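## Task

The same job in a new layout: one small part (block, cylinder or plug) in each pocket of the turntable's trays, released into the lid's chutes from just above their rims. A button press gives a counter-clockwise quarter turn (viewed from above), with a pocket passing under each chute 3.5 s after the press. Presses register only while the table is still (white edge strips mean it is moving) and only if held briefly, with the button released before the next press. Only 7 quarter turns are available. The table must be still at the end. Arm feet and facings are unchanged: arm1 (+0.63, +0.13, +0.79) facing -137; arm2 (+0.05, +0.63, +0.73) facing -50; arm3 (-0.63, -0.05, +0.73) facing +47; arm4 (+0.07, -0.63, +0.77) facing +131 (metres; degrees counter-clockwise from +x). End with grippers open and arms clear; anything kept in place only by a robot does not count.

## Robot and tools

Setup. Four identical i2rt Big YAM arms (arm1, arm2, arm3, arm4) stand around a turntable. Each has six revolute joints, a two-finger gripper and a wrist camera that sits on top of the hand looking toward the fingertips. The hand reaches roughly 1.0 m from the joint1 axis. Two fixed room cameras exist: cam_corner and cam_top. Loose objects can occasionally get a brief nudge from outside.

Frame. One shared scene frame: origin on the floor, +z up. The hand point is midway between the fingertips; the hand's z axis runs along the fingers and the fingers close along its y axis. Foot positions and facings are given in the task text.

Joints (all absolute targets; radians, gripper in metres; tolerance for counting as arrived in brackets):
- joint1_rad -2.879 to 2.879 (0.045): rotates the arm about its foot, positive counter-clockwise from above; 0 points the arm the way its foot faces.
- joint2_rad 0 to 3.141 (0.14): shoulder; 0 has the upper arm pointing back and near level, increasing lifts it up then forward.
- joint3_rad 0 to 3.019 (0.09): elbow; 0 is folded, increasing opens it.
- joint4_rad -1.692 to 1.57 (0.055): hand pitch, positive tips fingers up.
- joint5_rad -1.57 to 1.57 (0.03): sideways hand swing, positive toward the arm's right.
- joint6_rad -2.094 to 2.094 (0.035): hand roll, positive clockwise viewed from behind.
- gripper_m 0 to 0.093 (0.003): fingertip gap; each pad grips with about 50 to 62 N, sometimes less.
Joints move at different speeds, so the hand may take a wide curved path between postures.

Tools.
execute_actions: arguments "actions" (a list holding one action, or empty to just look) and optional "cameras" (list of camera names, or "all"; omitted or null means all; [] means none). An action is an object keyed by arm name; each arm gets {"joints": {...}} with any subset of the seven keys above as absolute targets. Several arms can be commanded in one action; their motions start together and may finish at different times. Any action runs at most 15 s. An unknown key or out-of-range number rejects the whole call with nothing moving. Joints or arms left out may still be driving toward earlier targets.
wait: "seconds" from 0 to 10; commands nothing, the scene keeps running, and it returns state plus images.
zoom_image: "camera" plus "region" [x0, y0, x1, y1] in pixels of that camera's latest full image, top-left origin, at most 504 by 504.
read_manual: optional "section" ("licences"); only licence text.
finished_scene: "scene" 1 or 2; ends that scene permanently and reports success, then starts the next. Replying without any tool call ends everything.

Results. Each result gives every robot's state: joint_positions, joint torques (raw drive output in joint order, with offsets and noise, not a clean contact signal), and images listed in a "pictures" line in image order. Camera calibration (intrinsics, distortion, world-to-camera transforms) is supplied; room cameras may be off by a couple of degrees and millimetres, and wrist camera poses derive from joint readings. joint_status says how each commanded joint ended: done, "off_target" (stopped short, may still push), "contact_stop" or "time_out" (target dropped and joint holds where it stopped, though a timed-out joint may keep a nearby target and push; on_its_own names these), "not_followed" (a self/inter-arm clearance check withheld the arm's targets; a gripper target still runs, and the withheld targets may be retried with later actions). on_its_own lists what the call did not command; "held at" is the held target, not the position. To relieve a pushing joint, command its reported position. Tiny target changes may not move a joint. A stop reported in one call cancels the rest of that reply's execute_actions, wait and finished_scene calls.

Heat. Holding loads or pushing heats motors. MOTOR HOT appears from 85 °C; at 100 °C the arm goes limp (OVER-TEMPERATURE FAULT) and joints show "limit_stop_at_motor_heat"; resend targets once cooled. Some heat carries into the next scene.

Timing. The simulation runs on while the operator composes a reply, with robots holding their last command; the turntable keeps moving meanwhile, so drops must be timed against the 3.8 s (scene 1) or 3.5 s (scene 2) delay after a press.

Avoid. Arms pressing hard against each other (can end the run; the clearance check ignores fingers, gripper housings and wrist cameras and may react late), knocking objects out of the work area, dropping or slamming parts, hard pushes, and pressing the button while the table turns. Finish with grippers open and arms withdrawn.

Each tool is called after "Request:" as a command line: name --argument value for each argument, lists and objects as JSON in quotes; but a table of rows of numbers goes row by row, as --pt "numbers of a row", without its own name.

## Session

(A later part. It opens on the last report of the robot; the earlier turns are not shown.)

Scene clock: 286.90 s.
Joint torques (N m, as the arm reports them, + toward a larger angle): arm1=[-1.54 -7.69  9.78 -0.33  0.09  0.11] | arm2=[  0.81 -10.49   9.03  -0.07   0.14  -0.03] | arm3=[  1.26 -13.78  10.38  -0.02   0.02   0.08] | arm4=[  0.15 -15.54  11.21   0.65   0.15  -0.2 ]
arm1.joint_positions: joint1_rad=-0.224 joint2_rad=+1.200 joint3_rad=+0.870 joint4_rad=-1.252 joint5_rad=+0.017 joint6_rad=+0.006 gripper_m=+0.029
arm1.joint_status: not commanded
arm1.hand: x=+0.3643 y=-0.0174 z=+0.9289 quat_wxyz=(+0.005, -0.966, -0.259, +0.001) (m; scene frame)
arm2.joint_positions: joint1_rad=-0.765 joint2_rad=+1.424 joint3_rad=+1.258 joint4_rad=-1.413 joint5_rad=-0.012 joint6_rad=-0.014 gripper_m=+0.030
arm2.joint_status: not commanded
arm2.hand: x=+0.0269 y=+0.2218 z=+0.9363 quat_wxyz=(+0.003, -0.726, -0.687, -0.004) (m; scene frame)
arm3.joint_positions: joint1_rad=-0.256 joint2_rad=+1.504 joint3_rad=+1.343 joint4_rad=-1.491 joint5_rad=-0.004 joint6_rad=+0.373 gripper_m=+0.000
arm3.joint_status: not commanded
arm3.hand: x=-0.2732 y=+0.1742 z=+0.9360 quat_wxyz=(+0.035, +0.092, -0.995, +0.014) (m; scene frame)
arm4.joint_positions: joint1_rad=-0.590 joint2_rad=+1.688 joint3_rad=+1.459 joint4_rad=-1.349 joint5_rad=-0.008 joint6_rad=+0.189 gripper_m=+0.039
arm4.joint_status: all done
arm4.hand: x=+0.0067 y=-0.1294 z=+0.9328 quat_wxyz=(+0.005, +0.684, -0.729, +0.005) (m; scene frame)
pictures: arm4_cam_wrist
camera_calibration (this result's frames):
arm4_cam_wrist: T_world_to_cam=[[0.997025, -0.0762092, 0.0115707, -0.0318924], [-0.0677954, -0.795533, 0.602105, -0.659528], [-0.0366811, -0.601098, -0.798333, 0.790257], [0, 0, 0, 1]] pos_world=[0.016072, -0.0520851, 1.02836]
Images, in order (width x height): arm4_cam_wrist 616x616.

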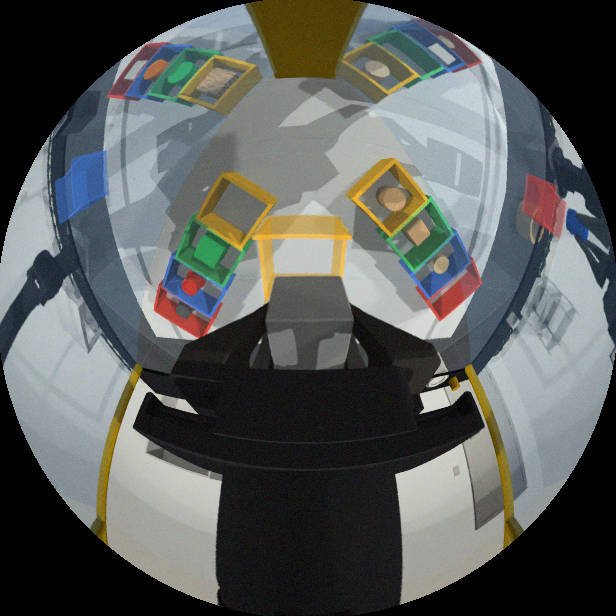

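Request:
execute_actions --actions '[{"arm3":{"joints":{"joint2_rad":1.64}}}]' --cameras '[]'

Request:
execute_actions --actions '[{"arm3":{"joints":{"joint1_rad":-0.578,"joint2_rad":1.32,"joint4_rad":-1.45}}}]' --cameras '["cam_top"]'

Request:
wait --seconds 1.3

Request:
execute_actions --actions '[{"arm1":{"joints":{"gripper_m":0.055}},"arm2":{"joints":{"gripper_m":0.055}},"arm4":{"joints":{"gripper_m":0.055}}}]' --cameras '[]'

Request:
execute_actions --actions '[{"arm1":{"joints":{"joint2_rad":0.7}},"arm2":{"joints":{"joint2_rad":0.8,"joint3_rad":1.0}},"arm3":{"joints":{"joint2_rad":0.8,"joint3_rad":1.0}},"arm4":{"joints":{"joint2_rad":0.8,"joint3_rad":0.95}}}]' --cameras '[]'

Request:
wait --seconds 4

Scene clock: 300.80 s.
Joint torques (N m, as the arm reports them, + toward a larger angle): arm1=[-1.56 -7.74  9.8  -0.34  0.09  0.11] | arm2=[  0.82 -10.46   9.05  -0.08   0.14  -0.03] | arm3=[ 1.09 -5.65  8.91  0.49  0.04  0.08] | arm4=[  0.66 -15.6   11.15   0.64   0.09  -0.18]
arm1.joint_positions: joint1_rad=-0.224 joint2_rad=+1.200 joint3_rad=+0.870 joint4_rad=-1.252 joint5_rad=+0.017 joint6_rad=+0.006 gripper_m=+0.029
arm1.joint_status: not commanded
arm1.hand: x=+0.3643 y=-0.0174 z=+0.9289 quat_wxyz=(+0.005, -0.966, -0.259, +0.001) (m; scene frame)
arm2.joint_positions: joint1_rad=-0.765 joint2_rad=+1.424 joint3_rad=+1.258 joint4_rad=-1.413 joint5_rad=-0.012 joint6_rad=-0.014 gripper_m=+0.030
arm2.joint_status: not commanded
arm2.hand: x=+0.0269 y=+0.2218 z=+0.9363 quat_wxyz=(+0.003, -0.726, -0.687, -0.004) (m; scene frame)
arm3.joint_positions: joint1_rad=-0.256 joint2_rad=+1.554 joint3_rad=+1.363 joint4_rad=-1.504 joint5_rad=-0.004 joint6_rad=+0.373 gripper_m=+0.000
arm3.joint_status: all done
arm3.hand: x=-0.2676 y=+0.1778 z=+0.9235 quat_wxyz=(+0.054, +0.092, -0.994, +0.023) (m; scene frame)
arm4.joint_positions: joint1_rad=-0.590 joint2_rad=+1.688 joint3_rad=+1.459 joint4_rad=-1.349 joint5_rad=-0.008 joint6_rad=+0.189 gripper_m=+0.039
arm4.joint_status: not commanded
arm4.hand: x=+0.0067 y=-0.1294 z=+0.9328 quat_wxyz=(+0.005, +0.684, -0.729, +0.005) (m; scene frame)
pictures: none
No camera images: the call's "cameras" was empty. Leave "cameras" out to get every camera's image.

Scene clock: 302.13 s.
Joint torques (N m, as the arm reports them, + toward a larger angle): arm1=[-1.56 -7.67  9.79 -0.33  0.09  0.11] | arm2=[  0.97 -10.3    9.09  -0.07   0.16  -0.03] | arm3=[  2.25 -10.03   9.54   1.2   -0.09   0.07] | arm4=[  0.41 -15.97  11.33   0.77   0.09  -0.19]
arm1.joint_positions: joint1_rad=-0.224 joint2_rad=+1.200 joint3_rad=+0.870 joint4_rad=-1.252 joint5_rad=+0.017 joint6_rad=+0.006 gripper_m=+0.029
arm1.joint_status: not commanded
arm1.hand: x=+0.3643 y=-0.0174 z=+0.9289 quat_wxyz=(+0.005, -0.966, -0.259, +0.001) (m; scene frame)
arm2.joint_positions: joint1_rad=-0.765 joint2_rad=+1.424 joint3_rad=+1.258 joint4_rad=-1.413 joint5_rad=-0.012 joint6_rad=-0.014 gripper_m=+0.030
arm2.joint_status: not commanded
arm2.hand: x=+0.0269 y=+0.2218 z=+0.9363 quat_wxyz=(+0.003, -0.726, -0.687, -0.004) (m; scene frame)
arm3.joint_positions: joint1_rad=-0.590 joint2_rad=+1.321 joint3_rad=+1.363 joint4_rad=-1.458 joint5_rad=-0.001 joint6_rad=+0.373 gripper_m=+0.000
arm3.joint_status: all done
arm3.hand: x=-0.2276 y=+0.0422 z=+1.0165 quat_wxyz=(-0.076, -0.075, -0.994, -0.026) (m; scene frame)
arm4.joint_positions: joint1_rad=-0.590 joint2_rad=+1.688 joint3_rad=+1.459 joint4_rad=-1.349 joint5_rad=-0.008 joint6_rad=+0.189 gripper_m=+0.039
arm4.joint_status: not commanded
arm4.hand: x=+0.0067 y=-0.1294 z=+0.9328 quat_wxyz=(+0.005, +0.684, -0.729, +0.005) (m; scene frame)
pictures: cam_top
Images, in order (width x height): cam_top 896x504.

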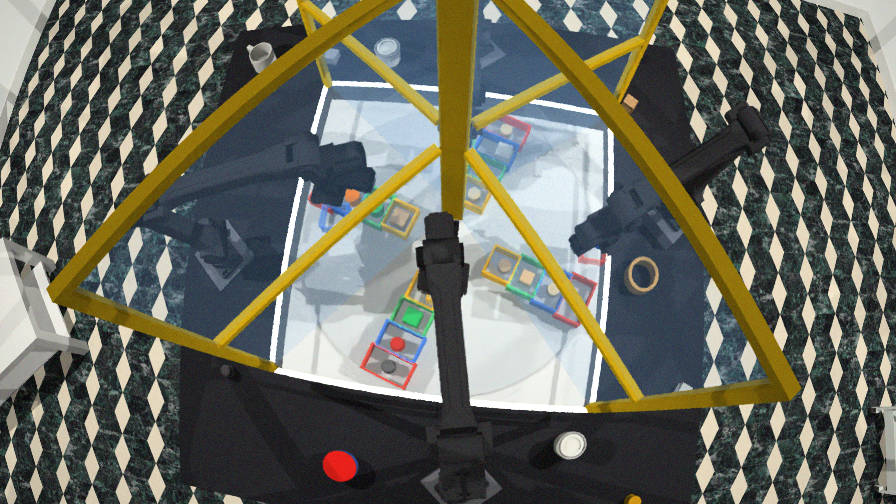

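Scene clock: 303.43 s.
Joint torques (N m, as the arm reports them, + toward a larger angle): arm1=[-1.55 -7.65  9.8  -0.33  0.09  0.11] | arm2=[  0.74 -10.18   9.11  -0.06   0.15  -0.04] | arm3=[  2.53 -10.37   9.48   1.16  -0.11   0.05] | arm4=[  0.73 -15.55  11.17   0.62   0.14  -0.23]
arm1.joint_positions: joint1_rad=-0.224 joint2_rad=+1.200 joint3_rad=+0.870 joint4_rad=-1.252 joint5_rad=+0.017 joint6_rad=+0.006 gripper_m=+0.029
arm1.joint_status: not commanded
arm1.hand: x=+0.3643 y=-0.0174 z=+0.9289 quat_wxyz=(+0.005, -0.966, -0.259, +0.001) (m; scene frame)
arm2.joint_positions: joint1_rad=-0.765 joint2_rad=+1.424 joint3_rad=+1.258 joint4_rad=-1.413 joint5_rad=-0.012 joint6_rad=-0.014 gripper_m=+0.030
arm2.joint_status: not commanded
arm2.hand: x=+0.0269 y=+0.2218 z=+0.9363 quat_wxyz=(+0.003, -0.726, -0.687, -0.004) (m; scene frame)
arm3.joint_positions: joint1_rad=-0.590 joint2_rad=+1.321 joint3_rad=+1.363 joint4_rad=-1.458 joint5_rad=-0.001 joint6_rad=+0.373 gripper_m=+0.000
arm3.joint_status: all done
arm3.hand: x=-0.2276 y=+0.0422 z=+1.0165 quat_wxyz=(-0.076, -0.075, -0.994, -0.026) (m; scene frame)
arm4.joint_positions: joint1_rad=-0.590 joint2_rad=+1.688 joint3_rad=+1.459 joint4_rad=-1.349 joint5_rad=-0.008 joint6_rad=+0.189 gripper_m=+0.039
arm4.joint_status: not commanded
arm4.hand: x=+0.0067 y=-0.1294 z=+0.9328 quat_wxyz=(+0.005, +0.684, -0.729, +0.005) (m; scene frame)
wait: 1.30 s; at rest by 0.27 s
pictures: arm1_cam_wrist, arm2_cam_wrist, arm3_cam_wrist, arm4_cam_wrist, cam_corner, cam_top
camera_calibration (this result's frames):
arm1_cam_wrist: T_world_to_cam=[[-0.489852, 0.871401, 0.0265363, 0.164057], [0.708204, 0.379992, 0.595024, -0.802018], [0.508421, 0.310267, -0.80327, 0.688307], [0, 0, 0, 1]] pos_world=[0.298405, -0.0517581, 1.02576]
arm2_cam_wrist: T_world_to_cam=[[-0.997588, 0.0685299, -0.0110231, 0.0259492], [0.0486483, 0.803588, 0.593194, -0.731226], [0.0495095, 0.591227, -0.804984, 0.745019], [0, 0, 0, 1]] pos_world=[0.024574, 0.14535, 1.03377]
arm3_cam_wrist: T_world_to_cam=[[-0.143877, -0.988298, -0.0506691, 0.0608948], [-0.880979, 0.104595, 0.46145, -0.667183], [-0.45075, 0.11103, -0.885718, 0.920545], [0, 0, 0, 1]] pos_world=[-0.164077, 0.0277578, 1.1263]
arm4_cam_wrist: T_world_to_cam=[[0.997025, -0.0762092, 0.0115707, -0.0318924], [-0.0677954, -0.795533, 0.602105, -0.659528], [-0.0366811, -0.601098, -0.798333, 0.790257], [0, 0, 0, 1]] pos_world=[0.016072, -0.0520851, 1.02836]
Images, in order (width x height): arm1_cam_wrist 616x616, arm2_cam_wrist 616x616, arm3_cam_wrist 616x616, arm4_cam_wrist 616x616, cam_corner 896x504, cam_top 896x504.

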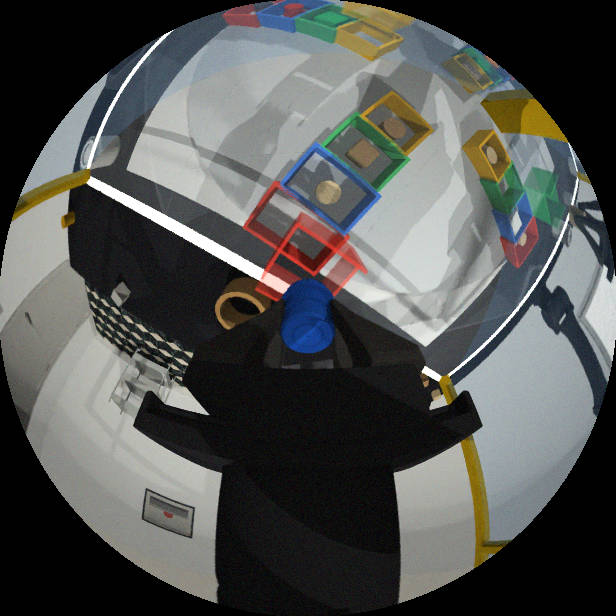

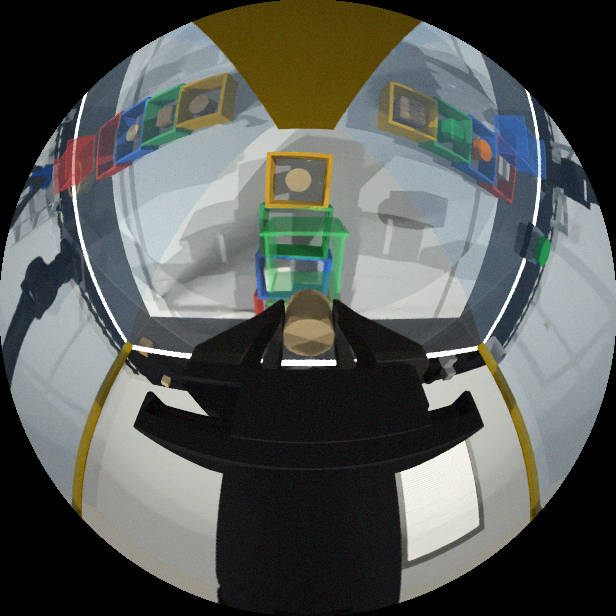

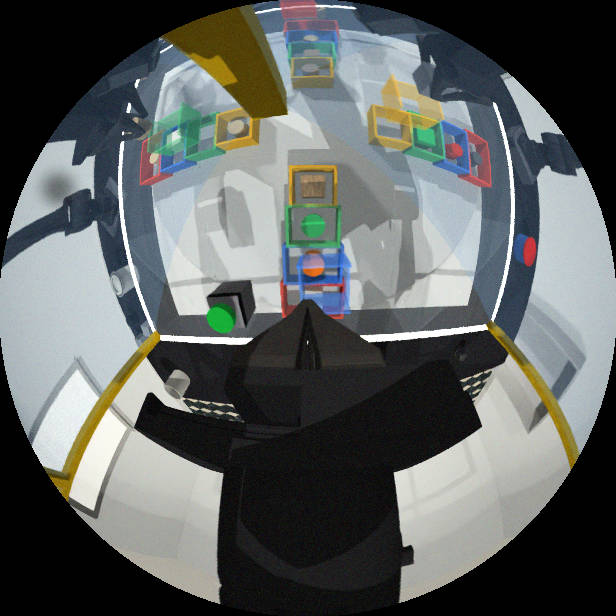

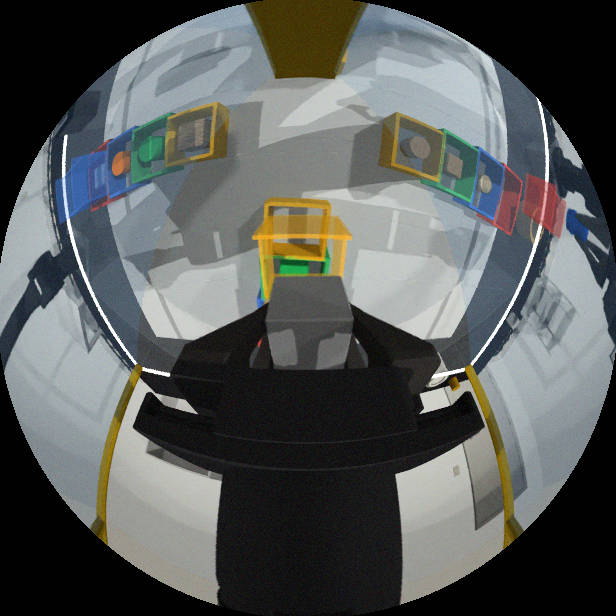

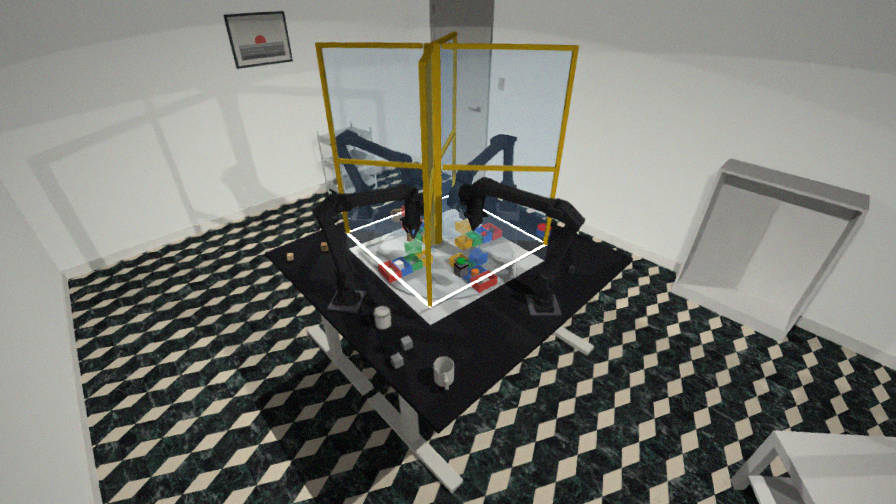

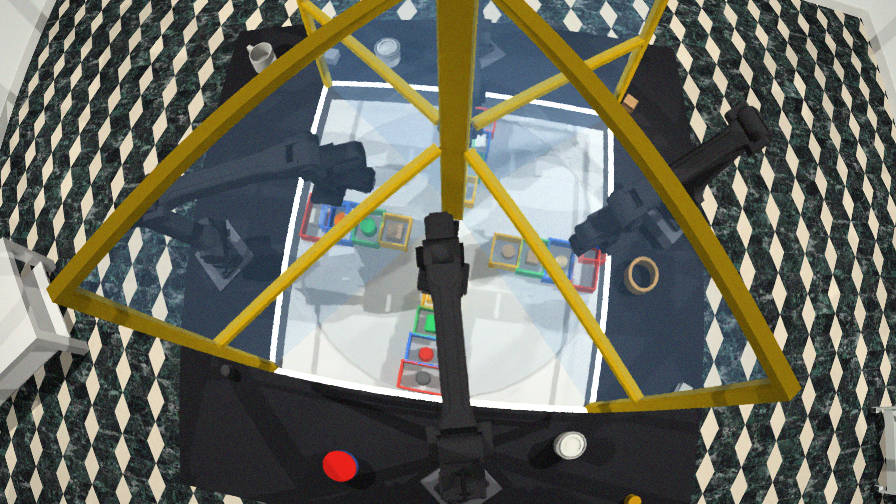

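Scene clock: 304.03 s.
Joint torques (N m, as the arm reports them, + toward a larger angle): arm1=[-1.6  -7.78  9.76 -0.35  0.09  0.11] | arm2=[  0.8  -10.09   9.08  -0.08   0.13  -0.03] | arm3=[  2.37 -10.45   9.44   1.17  -0.09   0.07] | arm4=[  0.48 -16.38  11.17   0.72   0.11  -0.19]
arm1.joint_positions: joint1_rad=-0.224 joint2_rad=+1.200 joint3_rad=+0.870 joint4_rad=-1.252 joint5_rad=+0.017 joint6_rad=+0.006 gripper_m=+0.055
arm1.joint_status: all done
arm1.hand: x=+0.3643 y=-0.0174 z=+0.9289 quat_wxyz=(+0.005, -0.966, -0.259, +0.001) (m; scene frame)
arm2.joint_positions: joint1_rad=-0.765 joint2_rad=+1.424 joint3_rad=+1.258 joint4_rad=-1.413 joint5_rad=-0.012 joint6_rad=-0.014 gripper_m=+0.055
arm2.joint_status: all done
arm2.hand: x=+0.0269 y=+0.2218 z=+0.9363 quat_wxyz=(+0.003, -0.726, -0.687, -0.004) (m; scene frame)
arm3.joint_positions: joint1_rad=-0.590 joint2_rad=+1.321 joint3_rad=+1.363 joint4_rad=-1.458 joint5_rad=-0.001 joint6_rad=+0.373 gripper_m=+0.000
arm3.joint_status: not commanded
arm3.hand: x=-0.2276 y=+0.0422 z=+1.0165 quat_wxyz=(-0.076, -0.075, -0.994, -0.026) (m; scene frame)
arm4.joint_positions: joint1_rad=-0.590 joint2_rad=+1.688 joint3_rad=+1.459 joint4_rad=-1.349 joint5_rad=-0.008 joint6_rad=+0.189 gripper_m=+0.055
arm4.joint_status: all done
arm4.hand: x=+0.0067 y=-0.1294 z=+0.9328 quat_wxyz=(+0.005, +0.684, -0.729, +0.005) (m; scene frame)
pictures: none
No camera images: the call's "cameras" was empty. Leave "cameras" out to get every camera's image.

Scene clock: 305.60 s.
Joint torques (N m, as the arm reports them, + toward a larger angle): arm1=[-1.59 -0.01 10.9   0.57  0.09  0.11] | arm2=[ 1.01 -1.73  9.4   0.61  0.15 -0.02] | arm3=[ 2.54 -1.37  8.1   1.39 -0.12  0.06] | arm4=[ 0.36 -3.06  7.96  1.11  0.1  -0.2 ]
arm1.joint_positions: joint1_rad=-0.224 joint2_rad=+0.693 joint3_rad=+0.870 joint4_rad=-1.252 joint5_rad=+0.017 joint6_rad=+0.006 gripper_m=+0.055
arm1.joint_status: all done
arm1.hand: x=+0.3993 y=+0.0042 z=+1.0659 quat_wxyz=(-0.062, -0.936, -0.248, +0.243) (m; scene frame)
arm2.joint_positions: joint1_rad=-0.765 joint2_rad=+0.787 joint3_rad=+1.006 joint4_rad=-1.416 joint5_rad=-0.012 joint6_rad=-0.014 gripper_m=+0.055
arm2.joint_status: all done
arm2.hand: x=+0.0377 y=+0.3645 z=+1.0313 quat_wxyz=(-0.126, -0.712, -0.677, +0.136) (m; scene frame)
arm3.joint_positions: joint1_rad=-0.590 joint2_rad=+0.795 joint3_rad=+1.003 joint4_rad=-1.455 joint5_rad=-0.001 joint6_rad=+0.373 gripper_m=+0.000
arm3.joint_status: all done
arm3.hand: x=-0.3802 y=+0.0076 z=+1.0226 quat_wxyz=(-0.156, -0.074, -0.984, -0.051) (m; scene frame)
arm4.joint_positions: joint1_rad=-0.590 joint2_rad=+0.797 joint3_rad=+0.953 joint4_rad=-1.339 joint5_rad=-0.008 joint6_rad=+0.189 gripper_m=+0.055
arm4.joint_status: all done
arm4.hand: x=+0.0345 y=-0.3546 z=+1.0488 quat_wxyz=(-0.110, +0.673, -0.715, -0.154) (m; scene frame)
pictures: none
No camera images: the call's "cameras" was empty. Leave "cameras" out to get every camera's image.

Scene clock: 309.60 s.
Joint torques (N m, as the arm reports them, + toward a larger angle): arm1=[-1.54  0.   10.88  0.58  0.09  0.11] | arm2=[ 0.87 -1.81  9.35  0.6   0.14 -0.03] | arm3=[ 2.59 -1.65  8.1   1.49 -0.08  0.08] | arm4=[ 0.62 -3.01  7.96  0.95  0.1  -0.21]
arm1.joint_positions: joint1_rad=-0.224 joint2_rad=+0.693 joint3_rad=+0.870 joint4_rad=-1.252 joint5_rad=+0.017 joint6_rad=+0.006 gripper_m=+0.055
arm1.joint_status: all done
arm1.hand: x=+0.3993 y=+0.0042 z=+1.0659 quat_wxyz=(-0.062, -0.936, -0.248, +0.243) (m; scene frame)
arm2.joint_positions: joint1_rad=-0.765 joint2_rad=+0.787 joint3_rad=+1.006 joint4_rad=-1.416 joint5_rad=-0.012 joint6_rad=-0.014 gripper_m=+0.055
arm2.joint_status: all done
arm2.hand: x=+0.0377 y=+0.3645 z=+1.0313 quat_wxyz=(-0.126, -0.712, -0.677, +0.136) (m; scene frame)
arm3.joint_positions: joint1_rad=-0.590 joint2_rad=+0.795 joint3_rad=+1.003 joint4_rad=-1.455 joint5_rad=-0.001 joint6_rad=+0.373 gripper_m=+0.000
arm3.joint_status: all done
arm3.hand: x=-0.3802 y=+0.0076 z=+1.0226 quat_wxyz=(-0.156, -0.074, -0.984, -0.051) (m; scene frame)
arm4.joint_positions: joint1_rad=-0.590 joint2_rad=+0.797 joint3_rad=+0.953 joint4_rad=-1.339 joint5_rad=-0.008 joint6_rad=+0.189 gripper_m=+0.055
arm4.joint_status: all done
arm4.hand: x=+0.0345 y=-0.3546 z=+1.0488 quat_wxyz=(-0.110, +0.673, -0.715, -0.154) (m; scene frame)
wait: 4.00 s; at rest by 0.27 s
pictures: arm1_cam_wrist, arm2_cam_wrist, arm3_cam_wrist, arm4_cam_wrist, cam_corner, cam_top
camera_calibration (this result's frames):
arm1_cam_wrist: T_world_to_cam=[[-0.477389, 0.878581, 0.0139854, 0.16707], [0.872091, 0.471795, 0.129873, -0.486534], [0.107506, 0.0741966, -0.991432, 1.13541], [0, 0, 0, 1]] pos_world=[0.381996, -0.00148399, 1.18653]
arm2_cam_wrist: T_world_to_cam=[[-0.998124, 0.0605012, -0.0094182, 0.0293113], [0.0562287, 0.966577, 0.250136, -0.608698], [0.0242369, 0.249137, -0.968165, 1.03056], [0, 0, 0, 1]] pos_world=[0.038505, 0.32983, 1.15028]
arm3_cam_wrist: T_world_to_cam=[[-0.131325, -0.985179, -0.11034, 0.0708358], [-0.944982, 0.0907681, 0.314276, -0.674519], [-0.299603, 0.145542, -0.942897, 0.97674], [0, 0, 0, 1]] pos_world=[-0.335472, -0.0111459, 1.14077]
arm4_cam_wrist: T_world_to_cam=[[0.995797, -0.0635738, -0.0659323, 0.0076522], [-0.0447195, -0.965708, 0.25575, -0.604512], [-0.0799304, -0.251727, -0.964492, 1.0481], [0, 0, 0, 1]] pos_world=[0.0491216, -0.31946, 1.16599]
Images, in order (width x height): arm1_cam_wrist 616x616, arm2_cam_wrist 616x616, arm3_cam_wrist 616x616, arm4_cam_wrist 616x616, cam_corner 896x504, cam_top 896x504.

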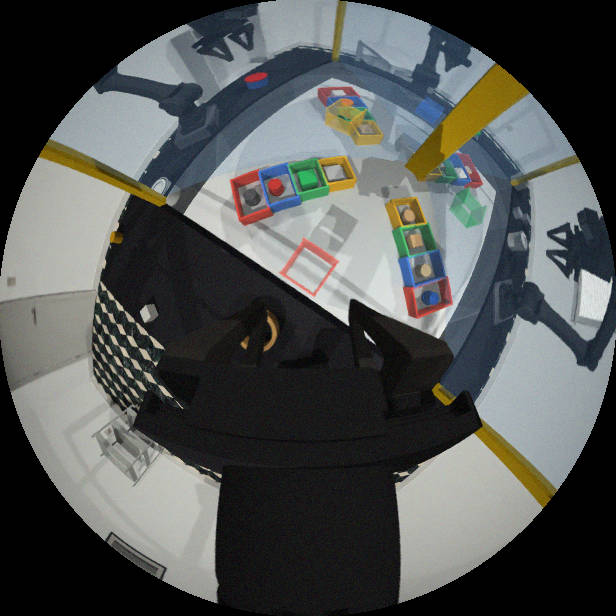

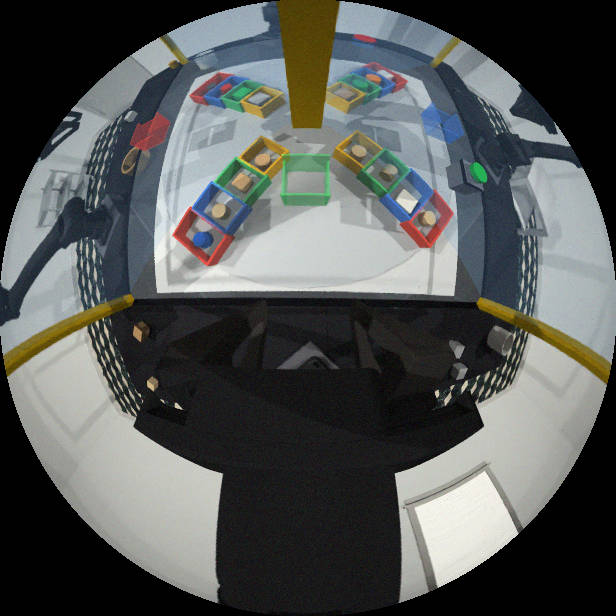

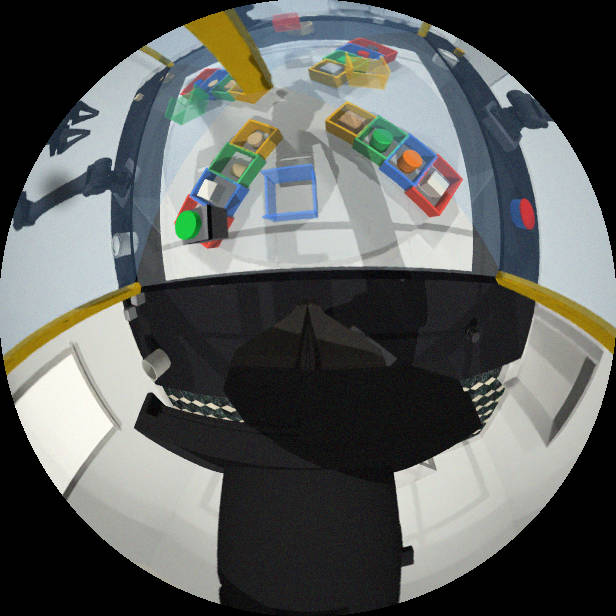

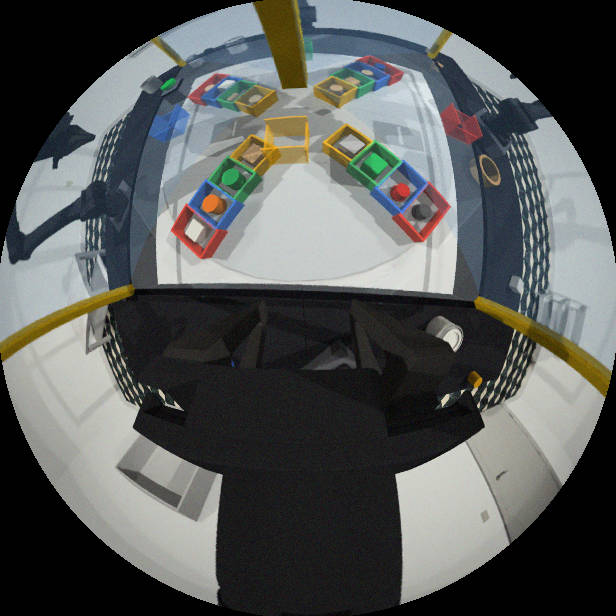

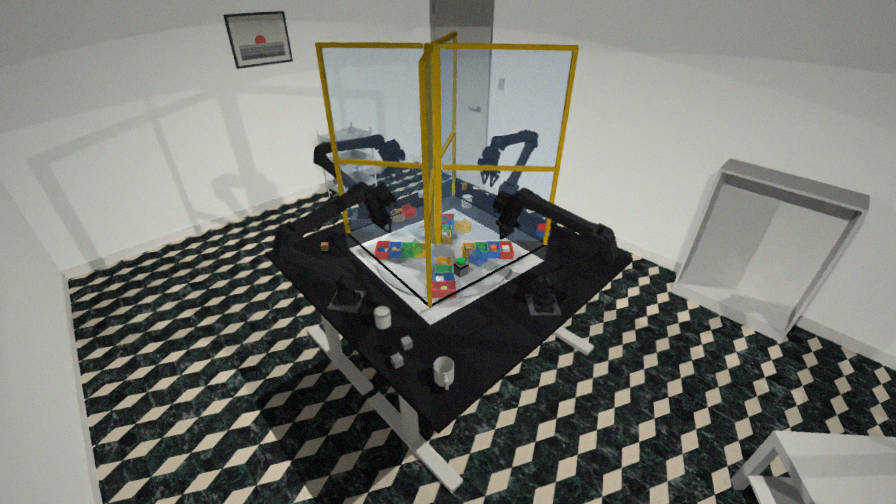

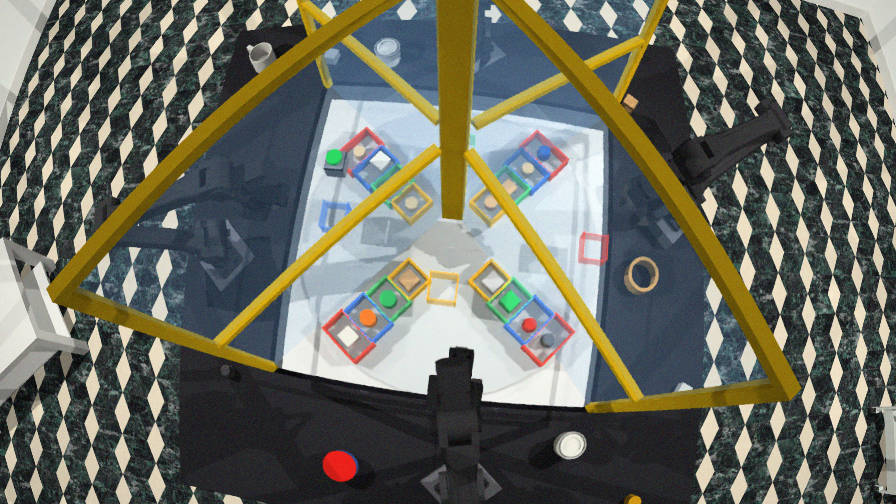

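Request:
finished_scene --scene 2

The scene is finished: the task was done.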